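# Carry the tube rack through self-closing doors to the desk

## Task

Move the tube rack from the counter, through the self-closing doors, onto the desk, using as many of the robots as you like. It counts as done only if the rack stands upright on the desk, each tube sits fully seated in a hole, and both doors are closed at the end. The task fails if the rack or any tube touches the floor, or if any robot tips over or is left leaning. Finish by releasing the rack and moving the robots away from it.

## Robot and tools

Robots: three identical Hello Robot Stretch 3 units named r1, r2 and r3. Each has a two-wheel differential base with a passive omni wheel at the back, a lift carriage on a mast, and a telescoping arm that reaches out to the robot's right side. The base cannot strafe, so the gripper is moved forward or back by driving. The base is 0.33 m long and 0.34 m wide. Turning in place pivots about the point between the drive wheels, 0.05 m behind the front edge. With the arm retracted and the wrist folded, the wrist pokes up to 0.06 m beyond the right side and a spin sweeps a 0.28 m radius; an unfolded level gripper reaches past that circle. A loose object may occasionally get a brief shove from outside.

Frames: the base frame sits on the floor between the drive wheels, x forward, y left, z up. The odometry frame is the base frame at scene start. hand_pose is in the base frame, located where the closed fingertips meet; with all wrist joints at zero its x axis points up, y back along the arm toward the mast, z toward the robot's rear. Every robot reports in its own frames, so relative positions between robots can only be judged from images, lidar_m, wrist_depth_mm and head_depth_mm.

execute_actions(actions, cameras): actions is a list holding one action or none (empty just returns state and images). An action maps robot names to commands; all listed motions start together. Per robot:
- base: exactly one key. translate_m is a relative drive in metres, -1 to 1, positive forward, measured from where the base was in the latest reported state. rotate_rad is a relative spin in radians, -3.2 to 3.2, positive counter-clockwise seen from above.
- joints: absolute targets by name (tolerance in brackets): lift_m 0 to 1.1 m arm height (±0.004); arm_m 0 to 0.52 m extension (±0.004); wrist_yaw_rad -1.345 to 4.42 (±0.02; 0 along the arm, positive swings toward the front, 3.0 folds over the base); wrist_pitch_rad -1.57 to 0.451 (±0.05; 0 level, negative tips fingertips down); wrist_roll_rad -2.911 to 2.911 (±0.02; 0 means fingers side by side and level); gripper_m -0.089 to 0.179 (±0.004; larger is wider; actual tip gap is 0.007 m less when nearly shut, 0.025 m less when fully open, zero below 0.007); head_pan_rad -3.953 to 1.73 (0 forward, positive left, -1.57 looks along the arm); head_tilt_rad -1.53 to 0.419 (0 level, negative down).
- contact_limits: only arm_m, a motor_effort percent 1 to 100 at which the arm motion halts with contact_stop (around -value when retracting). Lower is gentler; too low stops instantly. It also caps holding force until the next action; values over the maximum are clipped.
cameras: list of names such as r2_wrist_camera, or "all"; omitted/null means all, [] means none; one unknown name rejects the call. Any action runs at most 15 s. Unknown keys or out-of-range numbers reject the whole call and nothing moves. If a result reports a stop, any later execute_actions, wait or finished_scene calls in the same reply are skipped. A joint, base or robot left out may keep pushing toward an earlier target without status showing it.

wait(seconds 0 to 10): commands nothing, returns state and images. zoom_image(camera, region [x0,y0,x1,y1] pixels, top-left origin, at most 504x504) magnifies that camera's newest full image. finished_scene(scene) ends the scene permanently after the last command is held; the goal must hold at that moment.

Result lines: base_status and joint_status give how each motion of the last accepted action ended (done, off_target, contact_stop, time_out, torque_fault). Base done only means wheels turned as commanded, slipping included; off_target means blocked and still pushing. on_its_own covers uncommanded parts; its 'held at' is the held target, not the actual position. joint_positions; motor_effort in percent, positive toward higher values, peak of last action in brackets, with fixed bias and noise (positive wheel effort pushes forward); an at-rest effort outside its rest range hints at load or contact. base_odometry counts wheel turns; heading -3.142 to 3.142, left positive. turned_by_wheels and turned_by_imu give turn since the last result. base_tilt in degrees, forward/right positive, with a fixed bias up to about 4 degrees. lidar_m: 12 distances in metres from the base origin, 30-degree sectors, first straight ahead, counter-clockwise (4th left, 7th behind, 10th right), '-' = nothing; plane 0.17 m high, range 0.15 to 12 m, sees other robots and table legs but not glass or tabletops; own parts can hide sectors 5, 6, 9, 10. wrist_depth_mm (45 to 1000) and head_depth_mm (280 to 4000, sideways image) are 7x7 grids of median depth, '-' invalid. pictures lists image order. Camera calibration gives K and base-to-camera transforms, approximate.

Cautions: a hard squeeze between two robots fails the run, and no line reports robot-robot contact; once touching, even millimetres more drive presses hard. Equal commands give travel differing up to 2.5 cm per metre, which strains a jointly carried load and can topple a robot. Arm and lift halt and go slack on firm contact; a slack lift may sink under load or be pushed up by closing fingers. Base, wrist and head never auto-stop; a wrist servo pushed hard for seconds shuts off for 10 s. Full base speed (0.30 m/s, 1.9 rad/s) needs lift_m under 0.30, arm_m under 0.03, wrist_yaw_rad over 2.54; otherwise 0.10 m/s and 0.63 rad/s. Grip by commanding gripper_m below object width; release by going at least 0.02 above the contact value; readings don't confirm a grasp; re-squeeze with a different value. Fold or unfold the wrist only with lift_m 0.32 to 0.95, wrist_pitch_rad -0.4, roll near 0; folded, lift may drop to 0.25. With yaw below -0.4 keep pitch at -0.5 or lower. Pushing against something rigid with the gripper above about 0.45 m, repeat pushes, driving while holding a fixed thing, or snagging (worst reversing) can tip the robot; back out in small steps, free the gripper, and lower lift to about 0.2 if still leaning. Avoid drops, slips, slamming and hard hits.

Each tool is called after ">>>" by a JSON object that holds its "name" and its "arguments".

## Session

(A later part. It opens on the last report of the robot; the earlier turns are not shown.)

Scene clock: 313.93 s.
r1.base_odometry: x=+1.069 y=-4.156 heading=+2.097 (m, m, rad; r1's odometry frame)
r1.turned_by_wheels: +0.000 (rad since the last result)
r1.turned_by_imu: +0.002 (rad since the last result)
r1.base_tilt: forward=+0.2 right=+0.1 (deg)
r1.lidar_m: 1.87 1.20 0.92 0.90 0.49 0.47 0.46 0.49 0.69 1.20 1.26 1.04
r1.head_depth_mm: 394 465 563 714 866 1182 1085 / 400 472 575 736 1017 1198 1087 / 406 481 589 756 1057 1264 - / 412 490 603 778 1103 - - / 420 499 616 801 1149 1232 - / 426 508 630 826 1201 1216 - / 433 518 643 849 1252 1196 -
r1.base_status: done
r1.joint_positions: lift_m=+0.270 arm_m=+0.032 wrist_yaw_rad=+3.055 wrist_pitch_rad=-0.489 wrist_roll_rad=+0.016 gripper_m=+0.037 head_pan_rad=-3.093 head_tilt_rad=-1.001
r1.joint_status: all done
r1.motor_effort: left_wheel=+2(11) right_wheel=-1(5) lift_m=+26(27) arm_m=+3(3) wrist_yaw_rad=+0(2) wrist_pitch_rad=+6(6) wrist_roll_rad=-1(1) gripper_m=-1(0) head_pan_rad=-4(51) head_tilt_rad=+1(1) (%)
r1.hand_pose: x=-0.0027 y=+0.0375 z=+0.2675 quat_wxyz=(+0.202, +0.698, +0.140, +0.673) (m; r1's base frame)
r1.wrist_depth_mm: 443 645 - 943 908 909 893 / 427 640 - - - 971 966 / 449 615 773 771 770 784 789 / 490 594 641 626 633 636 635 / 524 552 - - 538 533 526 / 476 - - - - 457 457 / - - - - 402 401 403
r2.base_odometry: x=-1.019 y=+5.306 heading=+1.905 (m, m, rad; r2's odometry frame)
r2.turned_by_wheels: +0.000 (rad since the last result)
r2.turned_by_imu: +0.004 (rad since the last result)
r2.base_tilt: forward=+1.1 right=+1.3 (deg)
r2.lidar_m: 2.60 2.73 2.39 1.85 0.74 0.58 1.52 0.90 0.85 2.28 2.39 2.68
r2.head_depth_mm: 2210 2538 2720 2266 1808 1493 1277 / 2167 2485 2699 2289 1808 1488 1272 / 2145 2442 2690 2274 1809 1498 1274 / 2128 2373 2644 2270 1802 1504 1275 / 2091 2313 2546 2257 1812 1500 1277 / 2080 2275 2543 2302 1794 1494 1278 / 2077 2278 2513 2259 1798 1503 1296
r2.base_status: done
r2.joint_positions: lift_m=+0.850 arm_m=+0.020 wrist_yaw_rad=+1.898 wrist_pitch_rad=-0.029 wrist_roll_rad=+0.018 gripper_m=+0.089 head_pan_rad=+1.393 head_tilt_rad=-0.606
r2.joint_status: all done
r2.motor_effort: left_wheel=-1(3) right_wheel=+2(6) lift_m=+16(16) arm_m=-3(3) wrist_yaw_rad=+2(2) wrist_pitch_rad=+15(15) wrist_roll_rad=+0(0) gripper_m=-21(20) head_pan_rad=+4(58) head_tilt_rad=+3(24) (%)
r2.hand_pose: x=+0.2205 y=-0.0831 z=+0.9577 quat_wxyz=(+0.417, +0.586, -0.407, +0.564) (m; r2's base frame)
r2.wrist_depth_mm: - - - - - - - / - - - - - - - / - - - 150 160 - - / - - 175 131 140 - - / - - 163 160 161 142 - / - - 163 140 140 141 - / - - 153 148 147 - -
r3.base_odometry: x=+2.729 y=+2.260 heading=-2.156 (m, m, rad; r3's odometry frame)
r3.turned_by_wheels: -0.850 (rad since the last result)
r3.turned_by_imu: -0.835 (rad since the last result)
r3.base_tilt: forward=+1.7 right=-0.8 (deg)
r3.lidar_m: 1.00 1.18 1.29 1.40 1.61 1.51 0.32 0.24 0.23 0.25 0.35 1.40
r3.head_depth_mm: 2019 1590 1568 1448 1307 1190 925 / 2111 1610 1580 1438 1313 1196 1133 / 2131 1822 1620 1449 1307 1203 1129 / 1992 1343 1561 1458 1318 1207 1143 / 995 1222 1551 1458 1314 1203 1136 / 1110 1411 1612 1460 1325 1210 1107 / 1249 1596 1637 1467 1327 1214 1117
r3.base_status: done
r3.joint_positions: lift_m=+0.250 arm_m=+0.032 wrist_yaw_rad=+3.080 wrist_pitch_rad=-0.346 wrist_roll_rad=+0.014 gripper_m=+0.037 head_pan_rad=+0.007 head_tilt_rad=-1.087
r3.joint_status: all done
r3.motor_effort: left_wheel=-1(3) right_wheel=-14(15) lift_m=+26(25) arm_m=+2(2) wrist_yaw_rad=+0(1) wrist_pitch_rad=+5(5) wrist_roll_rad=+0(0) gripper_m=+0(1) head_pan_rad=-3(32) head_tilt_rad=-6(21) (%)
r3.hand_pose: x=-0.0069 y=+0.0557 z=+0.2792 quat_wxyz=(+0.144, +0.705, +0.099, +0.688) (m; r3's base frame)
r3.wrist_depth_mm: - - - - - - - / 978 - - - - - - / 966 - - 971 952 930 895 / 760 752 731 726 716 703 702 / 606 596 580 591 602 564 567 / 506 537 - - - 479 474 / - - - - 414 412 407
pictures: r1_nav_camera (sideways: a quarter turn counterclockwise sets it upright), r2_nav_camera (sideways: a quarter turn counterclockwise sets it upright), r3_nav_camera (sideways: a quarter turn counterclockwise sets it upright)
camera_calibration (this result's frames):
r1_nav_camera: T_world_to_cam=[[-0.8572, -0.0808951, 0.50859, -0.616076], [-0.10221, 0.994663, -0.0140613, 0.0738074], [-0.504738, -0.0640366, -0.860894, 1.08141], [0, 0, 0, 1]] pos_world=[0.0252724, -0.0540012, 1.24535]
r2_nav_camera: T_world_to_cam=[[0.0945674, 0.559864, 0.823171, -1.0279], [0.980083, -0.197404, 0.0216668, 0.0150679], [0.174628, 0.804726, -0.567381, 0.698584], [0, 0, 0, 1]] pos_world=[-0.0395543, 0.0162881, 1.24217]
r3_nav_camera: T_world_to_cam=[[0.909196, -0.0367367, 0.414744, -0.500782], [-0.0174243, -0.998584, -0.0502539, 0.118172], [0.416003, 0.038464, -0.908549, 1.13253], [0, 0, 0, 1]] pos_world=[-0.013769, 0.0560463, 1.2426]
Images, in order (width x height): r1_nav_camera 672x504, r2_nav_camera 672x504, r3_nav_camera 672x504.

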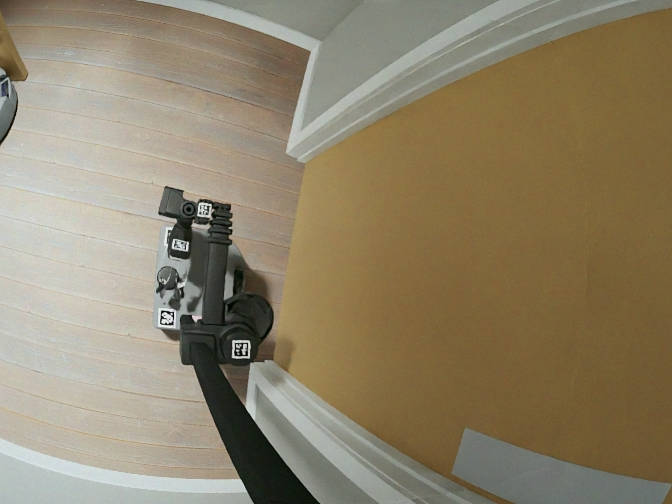

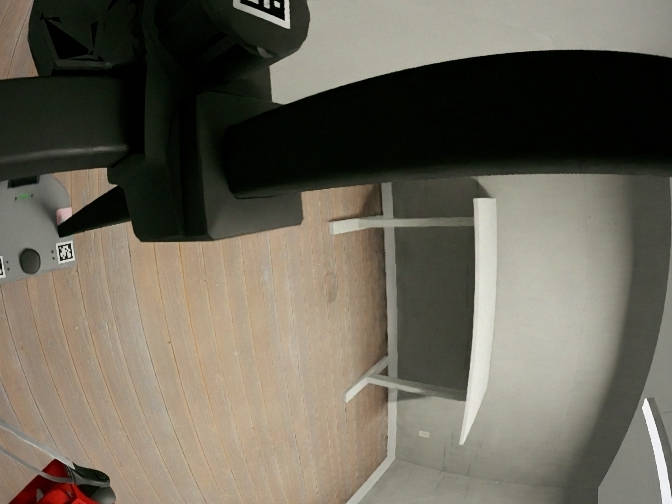

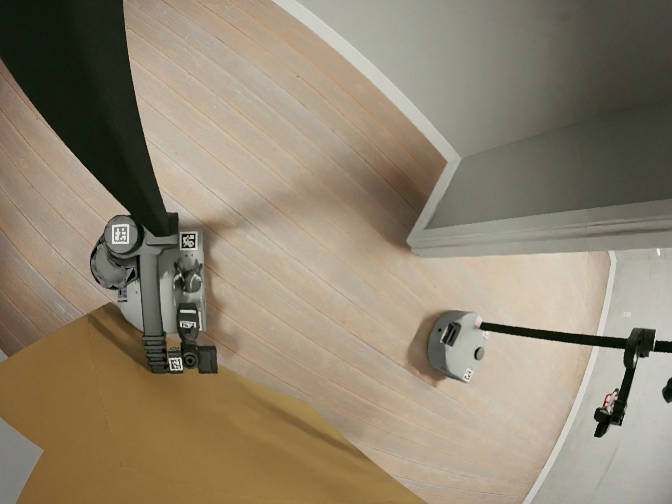

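>>> {"name": "execute_actions", "arguments": {"actions": [{"r2":{"base":{"rotate_rad":1.2},"joints":{"head_pan_rad":0}},"r3":{"base":{"translate_m":0.2}}}], "cameras": []}}

>>> {"name": "execute_actions", "arguments": {"actions": [{"r2":{"base":{"translate_m":1}},"r3":{"base":{"translate_m":0.36}}}], "cameras": ["r2_nav_camera"]}}

>>> {"name": "execute_actions", "arguments": {"actions": [{"r2":{"base":{"translate_m":0.25}},"r3":{"base":{"rotate_rad":-0.6}}}], "cameras": ["r3_nav_camera"]}}

>>> {"name": "execute_actions", "arguments": {"actions": [{"r2":{"base":{"rotate_rad":1.85},"joints":{"head_pan_rad":-1.5,"wrist_yaw_rad":0.9,"head_tilt_rad":-0.8}},"r3":{"base":{"translate_m":0.4}}}], "cameras": ["r2_head_camera","r2_nav_camera","r3_nav_camera"]}}

Scene clock: 325.27 s.
r1.base_odometry: x=+1.069 y=-4.156 heading=+2.097 (m, m, rad; r1's odometry frame)
r1.turned_by_wheels: +0.000 (rad since the last result)
r1.turned_by_imu: +0.002 (rad since the last result)
r1.base_tilt: forward=+0.2 right=+0.1 (deg)
r1.lidar_m: 1.16 1.20 0.92 0.91 0.49 0.47 0.46 0.49 0.69 1.19 1.27 1.06
r1.head_depth_mm: 394 465 562 718 869 1182 1085 / 400 473 574 735 1021 1198 1093 / 406 480 588 755 1057 1264 - / 413 490 601 778 1099 - - / 419 499 615 801 1148 1235 - / 426 508 631 828 1208 1219 - / 432 517 644 850 1257 1191 -
r1.base_status: not commanded
r1.joint_positions: lift_m=+0.270 arm_m=+0.032 wrist_yaw_rad=+3.055 wrist_pitch_rad=-0.489 wrist_roll_rad=+0.016 gripper_m=+0.037 head_pan_rad=-3.093 head_tilt_rad=-1.001
r1.joint_status: not commanded
r1.motor_effort: left_wheel=+1(1) right_wheel=-1(1) lift_m=+26(27) arm_m=+3(3) wrist_yaw_rad=+0(0) wrist_pitch_rad=+6(6) wrist_roll_rad=-1(1) gripper_m=+0(0) head_pan_rad=-4(4) head_tilt_rad=+1(1) (%)
r1.hand_pose: x=-0.0027 y=+0.0375 z=+0.2675 quat_wxyz=(+0.202, +0.698, +0.140, +0.673) (m; r1's base frame)
r1.wrist_depth_mm: 449 640 - 932 946 915 912 / 423 639 - - 961 983 921 / 453 623 800 789 771 770 778 / 490 590 636 640 627 624 630 / 515 550 - - 552 529 526 / 475 - - - - 459 459 / - - - - 400 401 399
r2.base_odometry: x=-1.019 y=+5.306 heading=+3.105 (m, m, rad; r2's odometry frame)
r2.turned_by_wheels: +1.200 (rad since the last result)
r2.turned_by_imu: +1.213 (rad since the last result)
r2.base_tilt: forward=+1.1 right=+1.3 (deg)
r2.lidar_m: 2.39 1.22 0.65 0.58 1.32 0.85 0.97 2.28 2.55 2.61 2.60 2.91
r2.head_depth_mm: 2461 2805 2969 2283 1802 352 294 / 2357 2605 2803 2286 1824 325 307 / 2278 2594 2833 2278 1794 1499 316 / 2213 2503 2727 2285 1809 1498 368 / 2148 2411 2669 2281 1806 1503 1277 / 2110 2345 2541 2302 1816 1502 1282 / 2058 1856 2433 2197 1807 1504 1281
r2.base_status: done
r2.joint_positions: lift_m=+0.850 arm_m=+0.020 wrist_yaw_rad=+1.898 wrist_pitch_rad=-0.029 wrist_roll_rad=+0.018 gripper_m=+0.089 head_pan_rad=+0.007 head_tilt_rad=-0.606
r2.joint_status: all done
r2.motor_effort: left_wheel=-1(4) right_wheel=+2(5) lift_m=+16(16) arm_m=-3(4) wrist_yaw_rad=+2(1) wrist_pitch_rad=+16(15) wrist_roll_rad=+0(0) gripper_m=-21(21) head_pan_rad=-5(60) head_tilt_rad=+3(4) (%)
r2.hand_pose: x=+0.2205 y=-0.0831 z=+0.9577 quat_wxyz=(+0.417, +0.586, -0.407, +0.564) (m; r2's base frame)
r2.wrist_depth_mm: 754 - - - - - - / 756 - - - - - - / 758 - - 150 160 - - / 760 - 175 131 147 - - / 774 950 162 160 161 142 - / 747 - 162 141 140 142 - / 714 - 153 147 147 - -
r3.base_odometry: x=+2.619 y=+2.093 heading=-2.156 (m, m, rad; r3's odometry frame)
r3.turned_by_wheels: +0.000 (rad since the last result)
r3.turned_by_imu: +0.002 (rad since the last result)
r3.base_tilt: forward=+1.7 right=-0.8 (deg)
r3.lidar_m: 0.80 0.91 1.16 1.26 1.28 1.69 0.29 0.25 0.25 0.28 0.46 1.07
r3.head_depth_mm: 2098 1812 1454 1433 1302 1195 1110 / 2090 1841 1596 1447 1312 1197 1128 / 2149 1836 1623 1456 1318 1200 1138 / 2040 1760 1498 1454 1321 1200 1140 / 777 945 1224 1433 1317 1198 1134 / 850 1087 1489 1462 1324 1202 1111 / 957 1271 1584 1463 1321 1211 1113
r3.base_status: done
r3.joint_positions: lift_m=+0.250 arm_m=+0.032 wrist_yaw_rad=+3.080 wrist_pitch_rad=-0.346 wrist_roll_rad=+0.014 gripper_m=+0.037 head_pan_rad=+0.007 head_tilt_rad=-1.087
r3.joint_status: not commanded
r3.motor_effort: left_wheel=-12(12) right_wheel=-1(8) lift_m=+25(26) arm_m=+1(1) wrist_yaw_rad=+1(0) wrist_pitch_rad=+5(5) wrist_roll_rad=+0(0) gripper_m=+0(0) head_pan_rad=-4(4) head_tilt_rad=-6(6) (%)
r3.hand_pose: x=-0.0069 y=+0.0557 z=+0.2792 quat_wxyz=(+0.144, +0.705, +0.099, +0.688) (m; r3's base frame)
r3.wrist_depth_mm: - - - - - - 895 / - - - - - - 953 / 984 - - 989 949 925 912 / 768 752 727 731 711 708 697 / 603 596 585 595 600 577 563 / 504 532 - - - 476 474 / - - - - 414 414 408
pictures: none
No camera images: the call's "cameras" was empty. Leave "cameras" out to get every camera's image.

Scene clock: 336.70 s.
r1.base_odometry: x=+1.069 y=-4.156 heading=+2.097 (m, m, rad; r1's odometry frame)
r1.turned_by_wheels: +0.000 (rad since the last result)
r1.turned_by_imu: +0.003 (rad since the last result)
r1.base_tilt: forward=+0.2 right=+0.1 (deg)
r1.lidar_m: 1.10 1.21 0.92 0.90 0.49 0.47 0.46 0.49 0.69 1.19 1.27 1.39
r1.head_depth_mm: 394 464 562 716 867 1186 1081 / 400 471 575 737 1017 1204 1087 / 406 480 588 753 1055 1266 - / 413 490 601 778 1098 - - / 419 498 615 802 1148 1234 - / 426 508 629 822 1192 1219 - / 432 517 645 852 1259 1192 -
r1.base_status: not commanded
r1.joint_positions: lift_m=+0.270 arm_m=+0.032 wrist_yaw_rad=+3.055 wrist_pitch_rad=-0.489 wrist_roll_rad=+0.016 gripper_m=+0.037 head_pan_rad=-3.093 head_tilt_rad=-1.001
r1.joint_status: not commanded
r1.motor_effort: left_wheel=+2(1) right_wheel=-1(1) lift_m=+27(27) arm_m=+3(3) wrist_yaw_rad=+0(0) wrist_pitch_rad=+6(6) wrist_roll_rad=-1(1) gripper_m=+0(0) head_pan_rad=-5(4) head_tilt_rad=+1(1) (%)
r1.hand_pose: x=-0.0027 y=+0.0375 z=+0.2675 quat_wxyz=(+0.202, +0.698, +0.140, +0.673) (m; r1's base frame)
r1.wrist_depth_mm: 443 645 - 945 920 946 936 / 428 653 - 973 943 962 969 / 454 615 783 773 787 786 793 / 491 588 638 637 635 619 622 / 525 555 - - 547 534 528 / 478 - - - - 454 450 / - - - - 405 405 401
r2.base_odometry: x=-2.018 y=+5.344 heading=+3.105 (m, m, rad; r2's odometry frame)
r2.turned_by_wheels: +0.000 (rad since the last result)
r2.turned_by_imu: +0.005 (rad since the last result)
r2.base_tilt: forward=+1.2 right=+1.3 (deg)
r2.lidar_m: 1.52 1.08 1.03 0.86 0.86 0.96 1.83 3.22 2.75 2.28 2.28 1.43
r2.head_depth_mm: 1534 1282 975 2050 1733 352 294 / 1475 1286 978 2042 1812 326 303 / 1421 1288 921 1970 1813 1499 315 / 1385 1286 869 1885 1808 1498 367 / 1334 1285 826 1809 1808 1495 1277 / 1307 1288 826 1735 1800 1495 1277 / 1258 1287 826 1662 1781 1500 1283
r2.base_status: done
r2.joint_positions: lift_m=+0.850 arm_m=+0.020 wrist_yaw_rad=+1.898 wrist_pitch_rad=-0.029 wrist_roll_rad=+0.018 gripper_m=+0.089 head_pan_rad=+0.007 head_tilt_rad=-0.606
r2.joint_status: not commanded
r2.motor_effort: left_wheel=-1(3) right_wheel=+2(6) lift_m=+16(16) arm_m=-3(3) wrist_yaw_rad=+1(1) wrist_pitch_rad=+15(16) wrist_roll_rad=+0(0) gripper_m=-20(21) head_pan_rad=-5(5) head_tilt_rad=+3(3) (%)
r2.hand_pose: x=+0.2205 y=-0.0831 z=+0.9577 quat_wxyz=(+0.417, +0.586, -0.407, +0.564) (m; r2's base frame)
r2.wrist_depth_mm: - - - - - - - / - - - - - - - / - - - 151 159 836 - / - - 175 132 140 - - / - - 162 160 160 142 - / - - 163 141 140 141 - / - - 153 147 146 - -
r3.base_odometry: x=+2.420 y=+1.793 heading=-2.156 (m, m, rad; r3's odometry frame)
r3.turned_by_wheels: +0.000 (rad since the last result)
r3.turned_by_imu: +0.003 (rad since the last result)
r3.base_tilt: forward=+1.6 right=-0.8 (deg)
r3.lidar_m: 0.45 0.44 0.95 1.03 1.58 0.32 0.27 0.27 0.30 0.50 3.53 3.50
r3.head_depth_mm: 2083 1833 1598 1448 1306 1193 1116 / 2110 1813 1593 1460 1310 1194 1132 / 2099 1725 1609 1446 1316 1202 1135 / 2139 1665 1590 1419 1303 1203 1136 / 459 541 662 848 1279 1205 1137 / 417 490 637 1069 1315 1214 1116 / 408 559 835 1400 1326 1207 1116
r3.base_status: translate_m off_target (by the wheels' count: +0.3601 of +0.3600)
r3.joint_positions: lift_m=+0.250 arm_m=+0.032 wrist_yaw_rad=+3.080 wrist_pitch_rad=-0.346 wrist_roll_rad=+0.014 gripper_m=+0.037 head_pan_rad=+0.007 head_tilt_rad=-1.087
r3.joint_status: not commanded
r3.on_its_own: left_wheel is at rest, and its effort (-25) is outside its rest range (-18 to +18)
r3.motor_effort: left_wheel=-25(26) right_wheel=-10(12) lift_m=+26(26) arm_m=+2(2) wrist_yaw_rad=+0(0) wrist_pitch_rad=+6(6) wrist_roll_rad=+0(0) gripper_m=+0(0) head_pan_rad=-4(5) head_tilt_rad=-5(5) (%)
r3.hand_pose: x=-0.0069 y=+0.0557 z=+0.2792 quat_wxyz=(+0.144, +0.705, +0.099, +0.688) (m; r3's base frame)
r3.wrist_depth_mm: - - - - 956 827 743 / - - - - - 874 781 / - - - 952 963 877 822 / 753 734 742 740 715 712 706 / 599 596 585 590 602 573 564 / 450 532 - - - 480 474 / - - - - 415 414 407
pictures: r2_nav_camera (sideways: a quarter turn counterclockwise sets it upright)
camera_calibration (this result's frames):
r2_nav_camera: T_world_to_cam=[[0.567361, 0.0100869, 0.823407, -1.03109], [-0.0136595, -0.999672, 0.0216581, 0.021141], [0.823356, -0.0235353, -0.567037, 0.69418], [0, 0, 0, 1]] pos_world=[0.0137323, 0.0478723, 1.24218]
Images, in order (width x height): r2_nav_camera 672x504.

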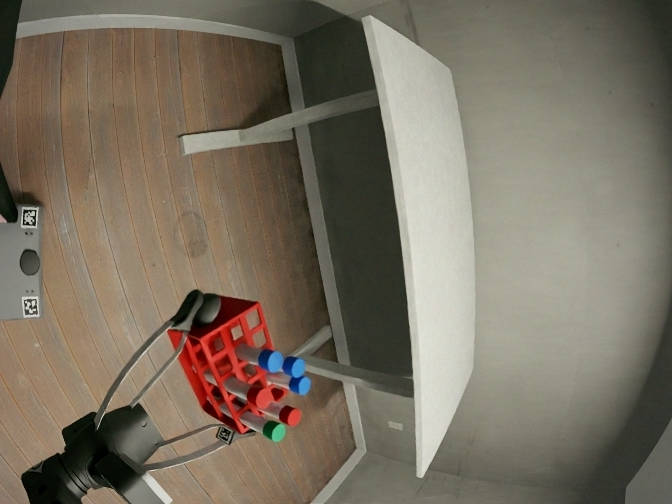

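Scene clock: 340.63 s.
r1.base_odometry: x=+1.069 y=-4.156 heading=+2.097 (m, m, rad; r1's odometry frame)
r1.turned_by_wheels: +0.000 (rad since the last result)
r1.turned_by_imu: +0.001 (rad since the last result)
r1.base_tilt: forward=+0.2 right=+0.1 (deg)
r1.lidar_m: 1.13 1.21 0.92 0.91 0.49 0.47 0.46 0.49 0.69 1.20 1.26 1.47
r1.head_depth_mm: 394 463 564 715 865 1189 1086 / 399 473 576 735 1019 1204 1082 / 407 481 589 757 1050 1262 - / 412 489 600 775 1099 - - / 419 498 614 803 1150 1231 - / 426 508 632 826 1199 1217 - / 433 519 644 852 1258 1192 -
r1.base_status: not commanded
r1.joint_positions: lift_m=+0.270 arm_m=+0.032 wrist_yaw_rad=+3.055 wrist_pitch_rad=-0.489 wrist_roll_rad=+0.016 gripper_m=+0.037 head_pan_rad=-3.093 head_tilt_rad=-1.001
r1.joint_status: not commanded
r1.motor_effort: left_wheel=+2(2) right_wheel=-1(1) lift_m=+26(27) arm_m=+3(4) wrist_yaw_rad=-2(1) wrist_pitch_rad=+6(6) wrist_roll_rad=-1(1) gripper_m=-1(0) head_pan_rad=-4(4) head_tilt_rad=+1(1) (%)
r1.hand_pose: x=-0.0027 y=+0.0375 z=+0.2675 quat_wxyz=(+0.202, +0.698, +0.140, +0.673) (m; r1's base frame)
r1.wrist_depth_mm: 446 630 - 934 905 918 901 / 428 653 - - - 999 953 / 458 626 800 786 802 766 783 / 492 586 646 630 630 635 632 / 523 564 - - 550 533 528 / 479 - - - - 453 455 / - - - - 402 403 403
r2.base_odometry: x=-2.268 y=+5.353 heading=+3.104 (m, m, rad; r2's odometry frame)
r2.turned_by_wheels: +0.000 (rad since the last result)
r2.turned_by_imu: +0.001 (rad since the last result)
r2.base_tilt: forward=+1.1 right=+1.3 (deg)
r2.lidar_m: 1.28 0.87 1.13 0.94 0.94 1.05 2.08 3.46 2.65 2.22 2.20 1.21
r2.head_depth_mm: 1285 1282 828 686 1807 352 293 / 1237 1285 827 658 1819 325 302 / 1195 1262 829 633 1781 1497 316 / 1156 1221 826 610 1729 1486 367 / 1122 1194 825 610 1690 1499 1282 / 1089 1153 826 611 1636 1501 1282 / 1053 1120 830 610 1566 1500 1276
r2.base_status: done
r2.joint_positions: lift_m=+0.850 arm_m=+0.020 wrist_yaw_rad=+1.898 wrist_pitch_rad=-0.029 wrist_roll_rad=+0.018 gripper_m=+0.089 head_pan_rad=+0.007 head_tilt_rad=-0.606
r2.joint_status: not commanded
r2.motor_effort: left_wheel=-1(2) right_wheel=+2(7) lift_m=+16(16) arm_m=-3(4) wrist_yaw_rad=+1(2) wrist_pitch_rad=+15(15) wrist_roll_rad=+0(0) gripper_m=-20(20) head_pan_rad=-5(5) head_tilt_rad=+4(3) (%)
r2.hand_pose: x=+0.2205 y=-0.0831 z=+0.9577 quat_wxyz=(+0.417, +0.586, -0.407, +0.564) (m; r2's base frame)
r2.wrist_depth_mm: - - - - - - - / - - - - - - - / - - - 150 160 - - / - 832 175 132 136 463 793 / - - 162 160 160 142 876 / - - 162 140 140 142 - / - - 152 147 146 - -
r3.base_odometry: x=+2.420 y=+1.793 heading=-2.756 (m, m, rad; r3's odometry frame)
r3.turned_by_wheels: -0.600 (rad since the last result)
r3.turned_by_imu: -0.585 (rad since the last result)
r3.base_tilt: forward=+1.7 right=-0.7 (deg)
r3.lidar_m: 3.48 0.46 0.44 0.95 1.00 1.44 0.29 0.24 0.24 0.27 0.44 3.27
r3.head_depth_mm: 2077 1831 1618 1451 1316 1194 1096 / 2088 1836 1607 1454 1308 1198 1132 / 2112 1832 1619 1450 1321 1198 1136 / 2123 1839 1624 1458 1312 1208 1143 / 2109 1845 1628 1464 1317 1204 1138 / 2136 1860 1639 1457 1327 1203 1111 / 2142 1866 1631 1465 989 1198 1104
r3.base_status: done
r3.joint_positions: lift_m=+0.250 arm_m=+0.032 wrist_yaw_rad=+3.080 wrist_pitch_rad=-0.346 wrist_roll_rad=+0.014 gripper_m=+0.037 head_pan_rad=+0.007 head_tilt_rad=-1.087
r3.joint_status: not commanded
r3.motor_effort: left_wheel=-13(16) right_wheel=-17(34) lift_m=+26(25) arm_m=+2(1) wrist_yaw_rad=+0(1) wrist_pitch_rad=+5(6) wrist_roll_rad=+0(0) gripper_m=+0(0) head_pan_rad=-5(4) head_tilt_rad=-5(5) (%)
r3.hand_pose: x=-0.0069 y=+0.0557 z=+0.2792 quat_wxyz=(+0.144, +0.705, +0.099, +0.688) (m; r3's base frame)
r3.wrist_depth_mm: 912 913 941 919 896 505 394 / - - - - 971 487 422 / - - - 982 855 492 470 / 759 740 730 721 709 521 642 / 613 596 577 598 596 546 564 / 502 525 - - - 478 476 / - - - - 416 410 412
pictures: r3_nav_camera (sideways: a quarter turn counterclockwise sets it upright)
camera_calibration (this result's frames):
r3_nav_camera: T_world_to_cam=[[0.909271, -0.0367454, 0.41458, -0.500569], [-0.0174436, -0.998584, -0.0502496, 0.118167], [0.415839, 0.0384587, -0.908625, 1.13263], [0, 0, 0, 1]] pos_world=[-0.0137791, 0.0560464, 1.2426]
Images, in order (width x height): r3_nav_camera 672x504.

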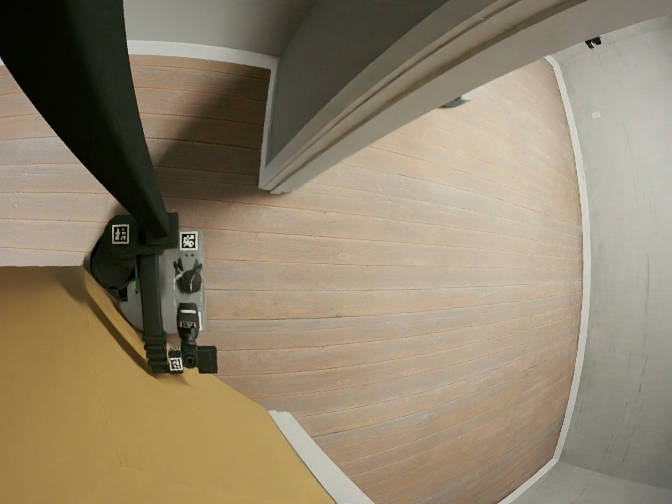

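Scene clock: 345.60 s.
r1.base_odometry: x=+1.069 y=-4.156 heading=+2.097 (m, m, rad; r1's odometry frame)
r1.turned_by_wheels: +0.000 (rad since the last result)
r1.turned_by_imu: +0.001 (rad since the last result)
r1.base_tilt: forward=+0.2 right=+0.1 (deg)
r1.lidar_m: 1.60 1.20 0.92 0.90 0.49 0.47 0.46 0.49 0.69 1.19 1.27 1.81
r1.head_depth_mm: 393 464 562 717 868 1189 1083 / 400 473 575 737 1013 1204 1085 / 407 481 588 756 1057 1267 - / 412 490 600 776 1102 - - / 419 499 616 803 1149 1237 - / 425 509 630 827 1195 1212 - / 433 517 644 854 1257 1195 -
r1.base_status: not commanded
r1.joint_positions: lift_m=+0.270 arm_m=+0.032 wrist_yaw_rad=+3.055 wrist_pitch_rad=-0.489 wrist_roll_rad=+0.016 gripper_m=+0.037 head_pan_rad=-3.093 head_tilt_rad=-1.001
r1.joint_status: not commanded
r1.motor_effort: left_wheel=+2(1) right_wheel=-1(1) lift_m=+27(26) arm_m=+3(3) wrist_yaw_rad=+0(0) wrist_pitch_rad=+6(6) wrist_roll_rad=+0(0) gripper_m=-1(0) head_pan_rad=-4(4) head_tilt_rad=+1(1) (%)
r1.hand_pose: x=-0.0027 y=+0.0375 z=+0.2675 quat_wxyz=(+0.202, +0.698, +0.140, +0.673) (m; r1's base frame)
r1.wrist_depth_mm: 443 626 - 958 945 945 910 / 428 640 - 991 981 985 992 / 451 639 786 776 781 777 794 / 495 587 644 643 638 636 615 / 517 546 - - 544 524 537 / 471 - - - - 455 459 / - - - - 402 405 403
r2.base_odometry: x=-2.268 y=+5.353 heading=-1.329 (m, m, rad; r2's odometry frame)
r2.turned_by_wheels: +1.850 (rad since the last result)
r2.turned_by_imu: +1.871 (rad since the last result)
r2.base_tilt: forward=+1.1 right=+1.3 (deg)
r2.lidar_m: 0.94 0.96 1.27 3.28 3.23 2.31 2.20 1.21 1.21 1.28 0.87 0.98
r2.head_depth_mm: 1035 746 580 1684 1578 - 1156 / 1036 743 580 1684 1559 - 1154 / 1027 743 579 1693 1542 - 1131 / 1027 742 577 1693 1575 - 1159 / 1026 738 577 1705 - - 1181 / 1025 739 576 1627 1361 1281 1181 / 1022 737 574 424 466 1306 1178
r2.base_status: done
r2.joint_positions: lift_m=+0.850 arm_m=+0.020 wrist_yaw_rad=+0.902 wrist_pitch_rad=-0.029 wrist_roll_rad=+0.018 gripper_m=+0.089 head_pan_rad=-1.493 head_tilt_rad=-0.790
r2.joint_status: all done
r2.motor_effort: left_wheel=-1(4) right_wheel=+2(7) lift_m=+16(16) arm_m=-4(3) wrist_yaw_rad=-3(5) wrist_pitch_rad=+15(16) wrist_roll_rad=+0(0) gripper_m=-20(20) head_pan_rad=-4(59) head_tilt_rad=-5(19) (%)
r2.hand_pose: x=+0.1790 y=-0.3237 z=+0.9577 quat_wxyz=(+0.636, +0.320, -0.637, +0.296) (m; r2's base frame)
r2.wrist_depth_mm: 636 716 868 - - 918 769 / 643 733 865 - - 899 782 / 662 750 870 150 161 823 751 / 670 784 175 132 140 323 322 / 693 773 162 160 161 142 203 / 710 834 163 141 140 142 810 / 709 828 154 147 146 - 882
r3.base_odometry: x=+2.049 y=+1.642 heading=-2.757 (m, m, rad; r3's odometry frame)
r3.turned_by_wheels: -0.001 (rad since the last result)
r3.turned_by_imu: +0.002 (rad since the last result)
r3.base_tilt: forward=+1.7 right=-0.8 (deg)
r3.lidar_m: 3.09 1.49 1.47 0.33 0.35 0.31 0.27 0.27 0.32 0.56 2.33 3.18
r3.head_depth_mm: 2128 1820 1611 1440 1310 1201 1117 / 2098 1839 1614 1448 1301 1201 1127 / 2102 1850 1613 1444 1309 1203 1142 / 2123 1823 1619 1454 1320 1196 1143 / 2133 1827 1642 1460 1329 1210 1138 / 2151 1849 1638 1459 1321 1211 1108 / 2133 1861 1632 1465 1319 1212 1085
r3.base_status: translate_m off_target (by the wheels' count: +0.4002 of +0.4000)
r3.joint_positions: lift_m=+0.250 arm_m=+0.032 wrist_yaw_rad=+3.080 wrist_pitch_rad=-0.346 wrist_roll_rad=+0.014 gripper_m=+0.037 head_pan_rad=+0.007 head_tilt_rad=-1.087
r3.joint_status: not commanded
r3.on_its_own: left_wheel is at rest, and its effort (-38) is outside its rest range (-18 to +18)
r3.motor_effort: left_wheel=-38(39) right_wheel=-15(16) lift_m=+25(26) arm_m=+1(1) wrist_yaw_rad=+0(0) wrist_pitch_rad=+6(5) wrist_roll_rad=+0(0) gripper_m=+0(0) head_pan_rad=-5(4) head_tilt_rad=-5(5) (%)
r3.hand_pose: x=-0.0069 y=+0.0557 z=+0.2792 quat_wxyz=(+0.144, +0.705, +0.099, +0.688) (m; r3's base frame)
r3.wrist_depth_mm: 902 907 360 384 - - - / 971 985 392 417 - - - / - - - 452 958 939 924 / 721 750 665 501 723 705 699 / 445 595 574 558 600 570 560 / 411 534 - - - 480 473 / - - - - 414 411 407
pictures: r2_head_camera (sideways: a quarter turn clockwise sets it upright), r2_nav_camera (sideways: a quarter turn counterclockwise sets it upright), r3_nav_camera (sideways: a quarter turn counterclockwise sets it upright)
camera_calibration (this result's frames):
r2_head_camera: T_world_to_cam=[[-0.0281149, 0.697078, -0.716444, 0.953206], [0.999208, 0.0397945, -0.000492432, -0.00547888], [0.0281672, -0.71589, -0.697644, 0.861643], [0, 0, 0, 1]] pos_world=[0.00800374, -0.0473991, 1.28404]
r2_nav_camera: T_world_to_cam=[[0.0610791, -0.705994, 0.705579, -0.87442], [-0.997807, -0.0612408, 0.0250992, 0.02267], [0.0254903, -0.705565, -0.708186, 0.882655], [0, 0, 0, 1]] pos_world=[0.0535299, 0.00682373, 1.24149]
r3_nav_camera: T_world_to_cam=[[0.909271, -0.0367454, 0.41458, -0.500569], [-0.0174435, -0.998584, -0.0502496, 0.118167], [0.415839, 0.0384587, -0.908625, 1.13263], [0, 0, 0, 1]] pos_world=[-0.0137791, 0.0560464, 1.2426]
Images, in order (width x height): r2_head_camera 896x504, r2_nav_camera 672x504, r3_nav_camera 672x504.

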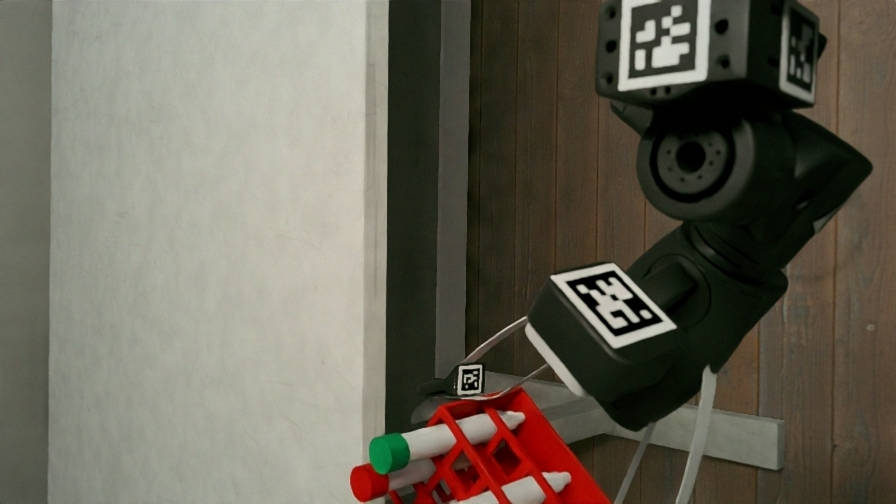

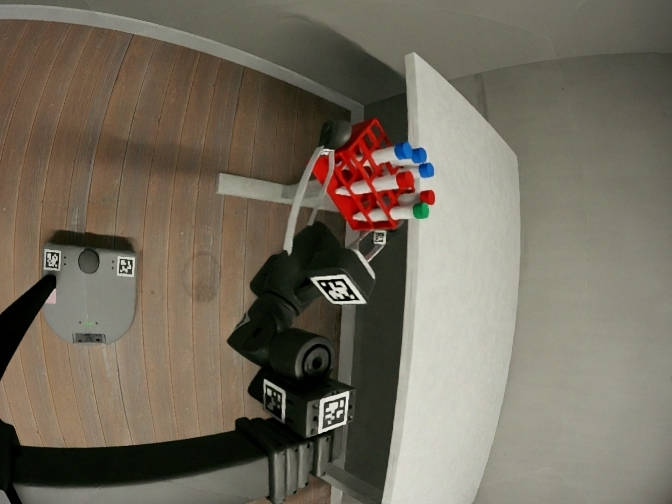

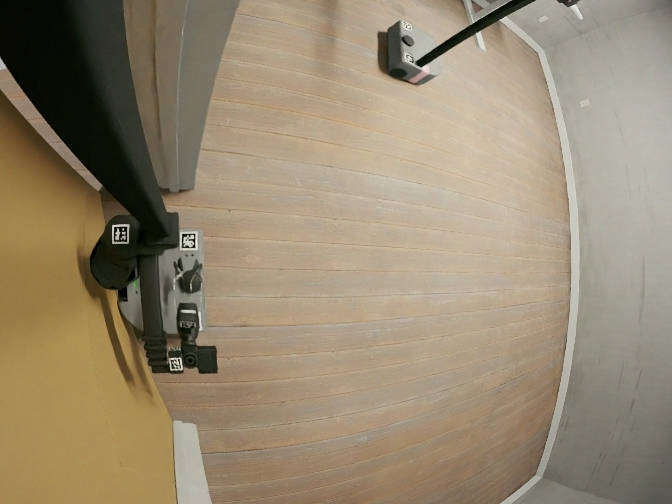

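>>> {"name": "execute_actions", "arguments": {"actions": [{"r2":{"joints":{"lift_m":0.93,"wrist_yaw_rad":0.5}},"r3":{"base":{"translate_m":0.12}}}], "cameras": []}}

>>> {"name": "execute_actions", "arguments": {"actions": [{"r2":{"joints":{"arm_m":0.3,"wrist_yaw_rad":0,"head_tilt_rad":-0.5}},"r3":{"base":{"translate_m":0.3},"joints":{"head_pan_rad":-3.1,"head_tilt_rad":-0.8}}}], "cameras": ["r2_wrist_camera","r3_nav_camera"]}}

>>> {"name": "execute_actions", "arguments": {"actions": [{"r2":{"joints":{"lift_m":0.9}}}], "cameras": ["r2_wrist_camera","r2_head_camera"]}}

Scene clock: 355.77 s.
r1.base_odometry: x=+1.069 y=-4.156 heading=+2.097 (m, m, rad; r1's odometry frame)
r1.turned_by_wheels: +0.000 (rad since the last result)
r1.turned_by_imu: +0.002 (rad since the last result)
r1.base_tilt: forward=+0.1 right=+0.1 (deg)
r1.lidar_m: 1.78 1.20 0.93 0.90 0.49 0.47 0.46 0.49 0.69 1.20 1.27 1.82
r1.head_depth_mm: 393 464 562 713 865 1180 1082 / 400 472 575 736 1022 1196 1087 / 406 481 587 755 1058 1264 - / 413 490 601 779 1101 - - / 418 498 616 799 1152 1236 - / 426 509 627 827 1202 1208 - / 432 517 644 854 1253 1197 -
r1.base_status: not commanded
r1.joint_positions: lift_m=+0.270 arm_m=+0.032 wrist_yaw_rad=+3.055 wrist_pitch_rad=-0.489 wrist_roll_rad=+0.016 gripper_m=+0.037 head_pan_rad=-3.093 head_tilt_rad=-1.001
r1.joint_status: not commanded
r1.motor_effort: left_wheel=+1(1) right_wheel=-1(1) lift_m=+27(27) arm_m=+3(3) wrist_yaw_rad=+0(1) wrist_pitch_rad=+6(6) wrist_roll_rad=-1(1) gripper_m=+0(1) head_pan_rad=-5(4) head_tilt_rad=+1(1) (%)
r1.hand_pose: x=-0.0027 y=+0.0375 z=+0.2675 quat_wxyz=(+0.202, +0.698, +0.140, +0.673) (m; r1's base frame)
r1.wrist_depth_mm: 442 631 - 941 927 965 925 / 433 653 - 980 986 966 951 / 457 630 799 776 770 788 780 / 490 588 634 625 632 635 626 / 520 550 - - 558 525 538 / 480 - - - - 454 457 / - - - - 409 403 406
r2.base_odometry: x=-2.268 y=+5.353 heading=-1.329 (m, m, rad; r2's odometry frame)
r2.turned_by_wheels: +0.000 (rad since the last result)
r2.turned_by_imu: +0.000 (rad since the last result)
r2.base_tilt: forward=+1.1 right=+1.3 (deg)
r2.lidar_m: 0.94 0.97 1.28 3.29 3.20 2.30 2.20 1.21 1.21 1.28 0.87 0.98
r2.head_depth_mm: 1035 743 580 1648 - - 1174 / 1034 743 579 1680 - - 1181 / 1032 742 579 1704 - - 1160 / 1028 739 588 - - 1303 1175 / 1026 711 416 - 1468 1330 1177 / 1024 408 396 438 1436 1316 1173 / 1025 739 403 1089 1502 1322 1175
r2.base_status: not commanded
r2.joint_positions: lift_m=+0.929 arm_m=+0.020 wrist_yaw_rad=+0.502 wrist_pitch_rad=-0.029 wrist_roll_rad=+0.018 gripper_m=+0.089 head_pan_rad=-1.493 head_tilt_rad=-0.790
r2.joint_status: all done
r2.motor_effort: left_wheel=-1(1) right_wheel=+2(2) lift_m=+34(36) arm_m=-4(4) wrist_yaw_rad=-3(3) wrist_pitch_rad=+16(16) wrist_roll_rad=+0(0) gripper_m=-20(21) head_pan_rad=-5(5) head_tilt_rad=-4(4) (%)
r2.hand_pose: x=+0.1015 y=-0.3892 z=+1.0367 quat_wxyz=(+0.682, +0.187, -0.688, +0.164) (m; r2's base frame)
r2.wrist_depth_mm: 714 874 - - 930 822 746 / 732 893 - - 957 834 768 / 742 915 - 152 159 862 789 / 745 934 175 132 136 676 683 / 746 825 162 160 160 142 394 / 759 947 163 141 140 142 285 / 730 980 153 148 146 216 210
r3.base_odometry: x=+1.938 y=+1.597 heading=-2.757 (m, m, rad; r3's odometry frame)
r3.turned_by_wheels: +0.000 (rad since the last result)
r3.turned_by_imu: +0.002 (rad since the last result)
r3.base_tilt: forward=+1.7 right=-0.7 (deg)
r3.lidar_m: 2.98 3.18 1.39 0.39 0.35 0.29 0.28 0.29 0.38 0.66 2.34 3.06
r3.head_depth_mm: 2104 1802 1605 1447 1312 1198 1113 / 2114 1807 1613 1450 1309 1199 1127 / 2123 1844 1619 1456 1311 1204 1142 / 2131 1853 1612 1461 1310 1202 1136 / 2124 1822 1622 1455 1321 1207 1133 / 2128 1860 1636 1464 1320 1206 1106 / 2130 1841 1637 1459 1329 1211 1116
r3.base_status: done
r3.joint_positions: lift_m=+0.250 arm_m=+0.032 wrist_yaw_rad=+3.080 wrist_pitch_rad=-0.346 wrist_roll_rad=+0.014 gripper_m=+0.037 head_pan_rad=+0.007 head_tilt_rad=-1.087
r3.joint_status: not commanded
r3.motor_effort: left_wheel=+1(27) right_wheel=-1(13) lift_m=+26(25) arm_m=+2(2) wrist_yaw_rad=-1(0) wrist_pitch_rad=+6(6) wrist_roll_rad=+0(0) gripper_m=+0(0) head_pan_rad=-4(4) head_tilt_rad=-5(5) (%)
r3.hand_pose: x=-0.0069 y=+0.0557 z=+0.2792 quat_wxyz=(+0.144, +0.705, +0.099, +0.688) (m; r3's base frame)
r3.wrist_depth_mm: 872 357 724 - - - - / 371 392 696 - - - - / 365 438 - 949 958 936 904 / 357 483 475 729 717 706 698 / 353 516 512 597 593 567 560 / 341 459 - - - 477 472 / - - - - 413 411 411
pictures: none
No camera images: the call's "cameras" was empty. Leave "cameras" out to get every camera's image.

Scene clock: 360.03 s.
r1.base_odometry: x=+1.069 y=-4.156 heading=+2.097 (m, m, rad; r1's odometry frame)
r1.turned_by_wheels: +0.000 (rad since the last result)
r1.turned_by_imu: +0.001 (rad since the last result)
r1.base_tilt: forward=+0.2 right=+0.2 (deg)
r1.lidar_m: 1.85 1.20 0.92 0.90 0.49 0.47 0.46 0.49 0.69 1.19 1.26 1.82
r1.head_depth_mm: 394 463 562 713 869 1186 1078 / 400 472 575 735 1020 1197 1082 / 406 481 586 754 1059 1267 - / 412 490 602 776 1099 - - / 419 499 615 803 1145 1234 - / 425 509 631 825 1205 1217 - / 432 518 644 852 1255 1198 -
r1.base_status: not commanded
r1.joint_positions: lift_m=+0.270 arm_m=+0.032 wrist_yaw_rad=+3.055 wrist_pitch_rad=-0.489 wrist_roll_rad=+0.016 gripper_m=+0.037 head_pan_rad=-3.093 head_tilt_rad=-1.001
r1.joint_status: not commanded
r1.motor_effort: left_wheel=+2(2) right_wheel=-1(1) lift_m=+27(26) arm_m=+3(3) wrist_yaw_rad=-1(1) wrist_pitch_rad=+7(6) wrist_roll_rad=-1(1) gripper_m=+0(1) head_pan_rad=-4(5) head_tilt_rad=+1(2) (%)
r1.hand_pose: x=-0.0027 y=+0.0375 z=+0.2675 quat_wxyz=(+0.202, +0.698, +0.140, +0.673) (m; r1's base frame)
r1.wrist_depth_mm: 444 636 - 924 939 935 940 / 429 652 - 987 997 970 977 / 451 627 797 768 774 800 781 / 492 598 635 632 627 622 634 / 519 560 - - 555 527 529 / 473 - - - - 459 456 / - - - - 405 400 401
r2.base_odometry: x=-2.268 y=+5.353 heading=-1.329 (m, m, rad; r2's odometry frame)
r2.turned_by_wheels: +0.000 (rad since the last result)
r2.turned_by_imu: +0.000 (rad since the last result)
r2.base_tilt: forward=+1.1 right=+1.3 (deg)
r2.lidar_m: 0.94 0.96 1.23 3.26 3.23 2.30 2.20 1.21 1.21 1.28 0.87 0.98
r2.head_depth_mm: 1074 1171 1153 - 575 1614 1352 / 1080 1172 1151 - 565 1629 1358 / 1084 1172 686 - 566 1622 1361 / 1082 1172 1079 691 588 1611 1359 / 1087 1175 1078 724 588 1623 1358 / 1084 1175 1080 725 588 1590 1302 / 1087 1179 1082 728 589 1128 1333
r2.base_status: not commanded
r2.joint_positions: lift_m=+0.929 arm_m=+0.300 wrist_yaw_rad=+0.001 wrist_pitch_rad=-0.029 wrist_roll_rad=+0.018 gripper_m=+0.089 head_pan_rad=-1.493 head_tilt_rad=-0.507
r2.joint_status: all done
r2.motor_effort: left_wheel=-1(1) right_wheel=+2(2) lift_m=+34(34) arm_m=+2(3) wrist_yaw_rad=-1(4) wrist_pitch_rad=+16(15) wrist_roll_rad=+0(0) gripper_m=-20(21) head_pan_rad=-4(5) head_tilt_rad=+5(23) (%)
r2.hand_pose: x=-0.0213 y=-0.7001 z=+1.0367 quat_wxyz=(+0.701, +0.011, -0.713, -0.010) (m; r2's base frame)
r2.wrist_depth_mm: 662 673 670 676 680 678 683 / 707 704 710 691 701 689 701 / 710 734 714 151 159 726 741 / 738 669 175 131 140 681 682 / 386 417 162 160 160 142 387 / 272 255 163 140 140 141 282 / 208 208 153 147 146 204 209
r3.base_odometry: x=+1.660 y=+1.485 heading=-2.757 (m, m, rad; r3's odometry frame)
r3.turned_by_wheels: +0.000 (rad since the last result)
r3.turned_by_imu: +0.002 (rad since the last result)
r3.base_tilt: forward=+1.7 right=-0.8 (deg)
r3.lidar_m: 2.69 2.86 1.22 1.36 0.58 0.53 0.52 0.55 0.75 2.23 2.35 2.75
r3.head_depth_mm: 419 476 549 650 794 1018 1133 / 426 484 560 663 813 1054 1174 / 432 492 568 680 838 1093 1187 / 438 500 580 698 862 1131 1156 / 444 507 594 711 888 1180 1148 / 452 516 605 726 911 1227 1154 / 458 525 616 749 946 1245 1159
r3.base_status: done
r3.joint_positions: lift_m=+0.250 arm_m=+0.032 wrist_yaw_rad=+3.080 wrist_pitch_rad=-0.346 wrist_roll_rad=+0.014 gripper_m=+0.037 head_pan_rad=-3.093 head_tilt_rad=-0.804
r3.joint_status: all done
r3.motor_effort: left_wheel=+1(9) right_wheel=-1(14) lift_m=+26(26) arm_m=+1(1) wrist_yaw_rad=-1(0) wrist_pitch_rad=+6(6) wrist_roll_rad=+0(0) gripper_m=+0(0) head_pan_rad=-6(57) head_tilt_rad=+2(21) (%)
r3.hand_pose: x=-0.0069 y=+0.0557 z=+0.2792 quat_wxyz=(+0.144, +0.705, +0.099, +0.688) (m; r3's base frame)
r3.wrist_depth_mm: 532 726 - - - - - / 528 747 - - - - - / 519 763 - 975 952 947 926 / 511 684 734 724 719 706 693 / 514 594 582 592 597 569 564 / 502 534 - - - 478 474 / - - - - 416 411 406
pictures: r2_wrist_camera, r3_nav_camera (sideways: a quarter turn counterclockwise sets it upright)
camera_calibration (this result's frames):
r2_wrist_camera: T_world_to_cam=[[-0.999465, -0.0296699, -0.0137717, -0.0232596], [0.00696802, 0.218239, -0.975871, 1.19083], [0.0319595, -0.975444, -0.217915, -0.295312], [0, 0, 0, 1]] pos_world=[-0.0221068, -0.548635, 1.09742]
r3_nav_camera: T_world_to_cam=[[-0.757964, 0.00598304, 0.652269, -0.800041], [-0.0394697, 0.997705, -0.0550171, 0.124528], [-0.651101, -0.0674459, -0.755989, 0.940734], [0, 0, 0, 1]] pos_world=[0.0110252, -0.0560065, 1.23988]
Images, in order (width x height): r2_wrist_camera 644x364, r3_nav_camera 672x504.

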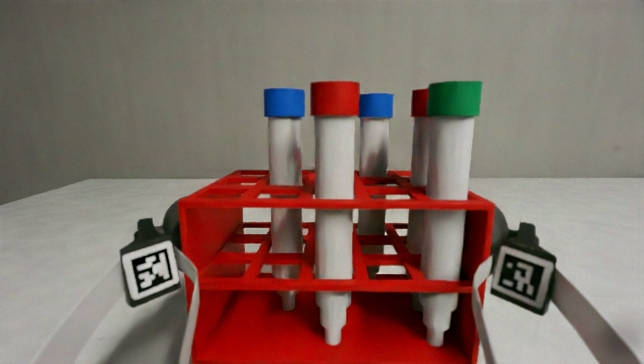

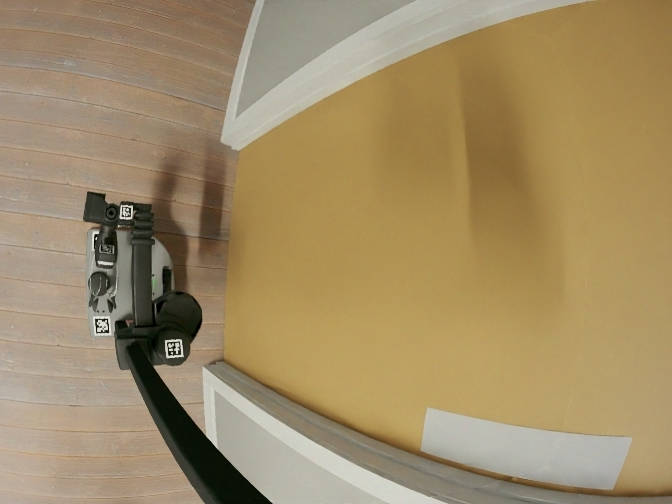

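Scene clock: 361.10 s.
r1.base_odometry: x=+1.069 y=-4.156 heading=+2.097 (m, m, rad; r1's odometry frame)
r1.turned_by_wheels: +0.000 (rad since the last result)
r1.turned_by_imu: +0.000 (rad since the last result)
r1.base_tilt: forward=+0.2 right=+0.1 (deg)
r1.lidar_m: 1.85 1.21 0.93 0.91 0.49 0.47 0.46 0.49 0.69 1.19 1.27 1.82
r1.head_depth_mm: 394 465 562 716 867 1180 1083 / 400 472 575 737 1018 1202 1084 / 406 481 586 756 1056 1265 - / 412 490 600 780 1104 - - / 419 498 616 803 1152 1233 - / 426 508 631 827 1196 1208 - / 432 517 643 853 1253 1195 -
r1.base_status: not commanded
r1.joint_positions: lift_m=+0.270 arm_m=+0.032 wrist_yaw_rad=+3.055 wrist_pitch_rad=-0.489 wrist_roll_rad=+0.016 gripper_m=+0.037 head_pan_rad=-3.093 head_tilt_rad=-1.001
r1.joint_status: not commanded
r1.motor_effort: left_wheel=+1(1) right_wheel=-1(1) lift_m=+26(27) arm_m=+4(4) wrist_yaw_rad=-1(0) wrist_pitch_rad=+6(6) wrist_roll_rad=-1(1) gripper_m=-1(1) head_pan_rad=-4(5) head_tilt_rad=+0(1) (%)
r1.hand_pose: x=-0.0027 y=+0.0375 z=+0.2675 quat_wxyz=(+0.202, +0.698, +0.140, +0.673) (m; r1's base frame)
r1.wrist_depth_mm: 448 639 - 956 941 935 922 / 426 641 - 994 995 994 975 / 462 622 789 799 782 781 767 / 495 586 637 643 628 634 637 / 511 554 - - 553 527 533 / 473 - - - - 451 458 / - - - - 406 403 401
r2.base_odometry: x=-2.268 y=+5.353 heading=-1.329 (m, m, rad; r2's odometry frame)
r2.turned_by_wheels: +0.000 (rad since the last result)
r2.turned_by_imu: +0.000 (rad since the last result)
r2.base_tilt: forward=+1.1 right=+1.3 (deg)
r2.lidar_m: 0.94 0.96 1.23 3.27 3.23 2.31 2.20 1.21 1.21 1.28 0.87 0.98
r2.head_depth_mm: 1079 1167 1071 - 1603 1619 1351 / 1082 1166 1073 - 1594 1622 1358 / 1082 1172 1077 - 1600 1625 1360 / 1078 1170 1075 696 587 1621 1361 / 1081 1173 1074 725 587 1629 1357 / 1083 1176 1083 725 590 1589 1295 / 1084 1180 1083 729 589 1130 1330
r2.base_status: not commanded
r2.joint_positions: lift_m=+0.900 arm_m=+0.300 wrist_yaw_rad=+0.001 wrist_pitch_rad=-0.029 wrist_roll_rad=+0.018 gripper_m=+0.089 head_pan_rad=-1.493 head_tilt_rad=-0.507
r2.joint_status: all done
r2.motor_effort: left_wheel=-1(1) right_wheel=+2(2) lift_m=+16(30) arm_m=+2(1) wrist_yaw_rad=-1(1) wrist_pitch_rad=+16(16) wrist_roll_rad=+0(0) gripper_m=-21(21) head_pan_rad=-5(5) head_tilt_rad=+3(3) (%)
r2.hand_pose: x=-0.0213 y=-0.7001 z=+1.0077 quat_wxyz=(+0.701, +0.011, -0.713, -0.010) (m; r2's base frame)
r2.wrist_depth_mm: 670 666 673 677 683 689 676 / 701 696 710 704 701 696 693 / 720 722 715 151 159 728 719 / 541 539 175 131 137 550 542 / 310 339 163 159 161 142 312 / 217 205 163 140 140 142 227 / - 168 153 148 146 164 169
r3.base_odometry: x=+1.660 y=+1.485 heading=-2.757 (m, m, rad; r3's odometry frame)
r3.turned_by_wheels: +0.000 (rad since the last result)
r3.turned_by_imu: +0.000 (rad since the last result)
r3.base_tilt: forward=+1.7 right=-0.8 (deg)
r3.lidar_m: 2.70 2.85 1.22 1.36 0.58 0.53 0.52 0.55 0.75 2.22 2.36 2.75
r3.head_depth_mm: 418 476 551 649 793 1025 1130 / 424 485 560 662 811 1061 1172 / 431 492 570 677 837 1102 1191 / 438 500 581 696 866 1133 1161 / 445 508 592 711 885 1182 1157 / 452 518 602 729 910 1240 1154 / 457 528 616 745 939 1241 1157
r3.base_status: not commanded
r3.joint_positions: lift_m=+0.250 arm_m=+0.032 wrist_yaw_rad=+3.080 wrist_pitch_rad=-0.346 wrist_roll_rad=+0.014 gripper_m=+0.037 head_pan_rad=-3.093 head_tilt_rad=-0.804
r3.joint_status: not commanded
r3.motor_effort: left_wheel=+1(1) right_wheel=+0(0) lift_m=+25(26) arm_m=+1(2) wrist_yaw_rad=+0(1) wrist_pitch_rad=+5(6) wrist_roll_rad=+0(0) gripper_m=+0(0) head_pan_rad=-4(4) head_tilt_rad=+2(2) (%)
r3.hand_pose: x=-0.0069 y=+0.0557 z=+0.2792 quat_wxyz=(+0.144, +0.705, +0.099, +0.688) (m; r3's base frame)
r3.wrist_depth_mm: 532 720 - - - - - / 526 772 - - - - - / 523 768 - 961 942 937 904 / 504 691 743 725 715 708 700 / 515 598 582 589 600 565 567 / 502 529 - - - 477 472 / - - - - 413 413 408
pictures: r2_head_camera (sideways: a quarter turn clockwise sets it upright), r2_wrist_camera
camera_calibration (this result's frames):
r2_head_camera: T_world_to_cam=[[-0.0103806, 0.470218, -0.882489, 1.16957], [0.999106, 0.0410458, 0.0101182, -0.0192939], [0.0409803, -0.881595, -0.470224, 0.565705], [0, 0, 0, 1]] pos_world=[0.00823472, -0.0504371, 1.29833]
r2_wrist_camera: T_world_to_cam=[[-0.999465, -0.02967, -0.0137719, -0.023659], [0.00696814, 0.218239, -0.975871, 1.16252], [0.0319597, -0.975444, -0.217915, -0.301633], [0, 0, 0, 1]] pos_world=[-0.0221068, -0.548635, 1.06841]
Images, in order (width x height): r2_head_camera 896x504, r2_wrist_camera 644x364.

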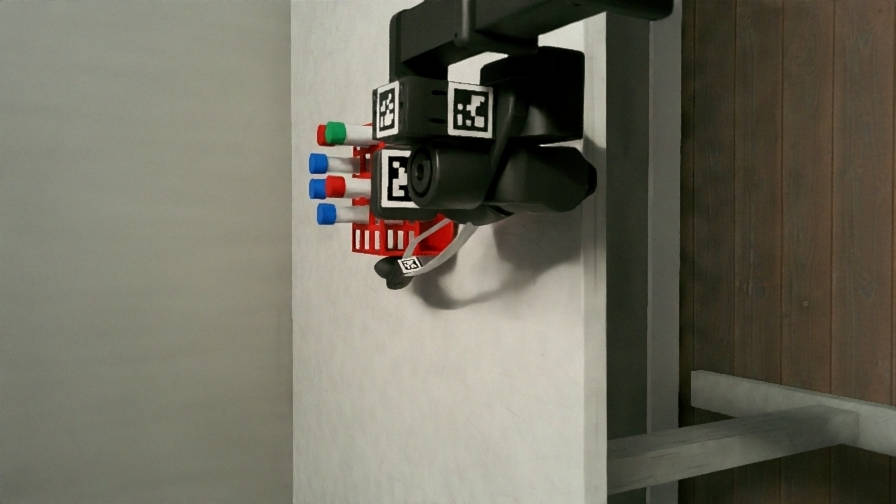

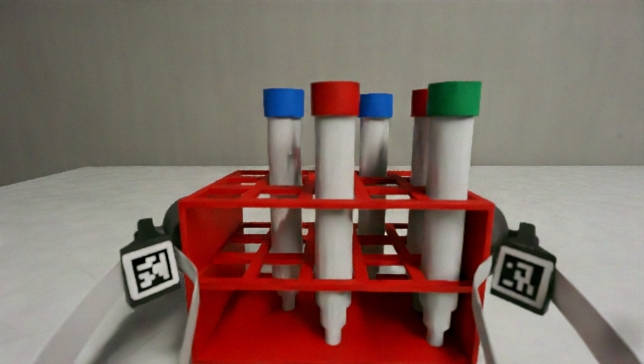

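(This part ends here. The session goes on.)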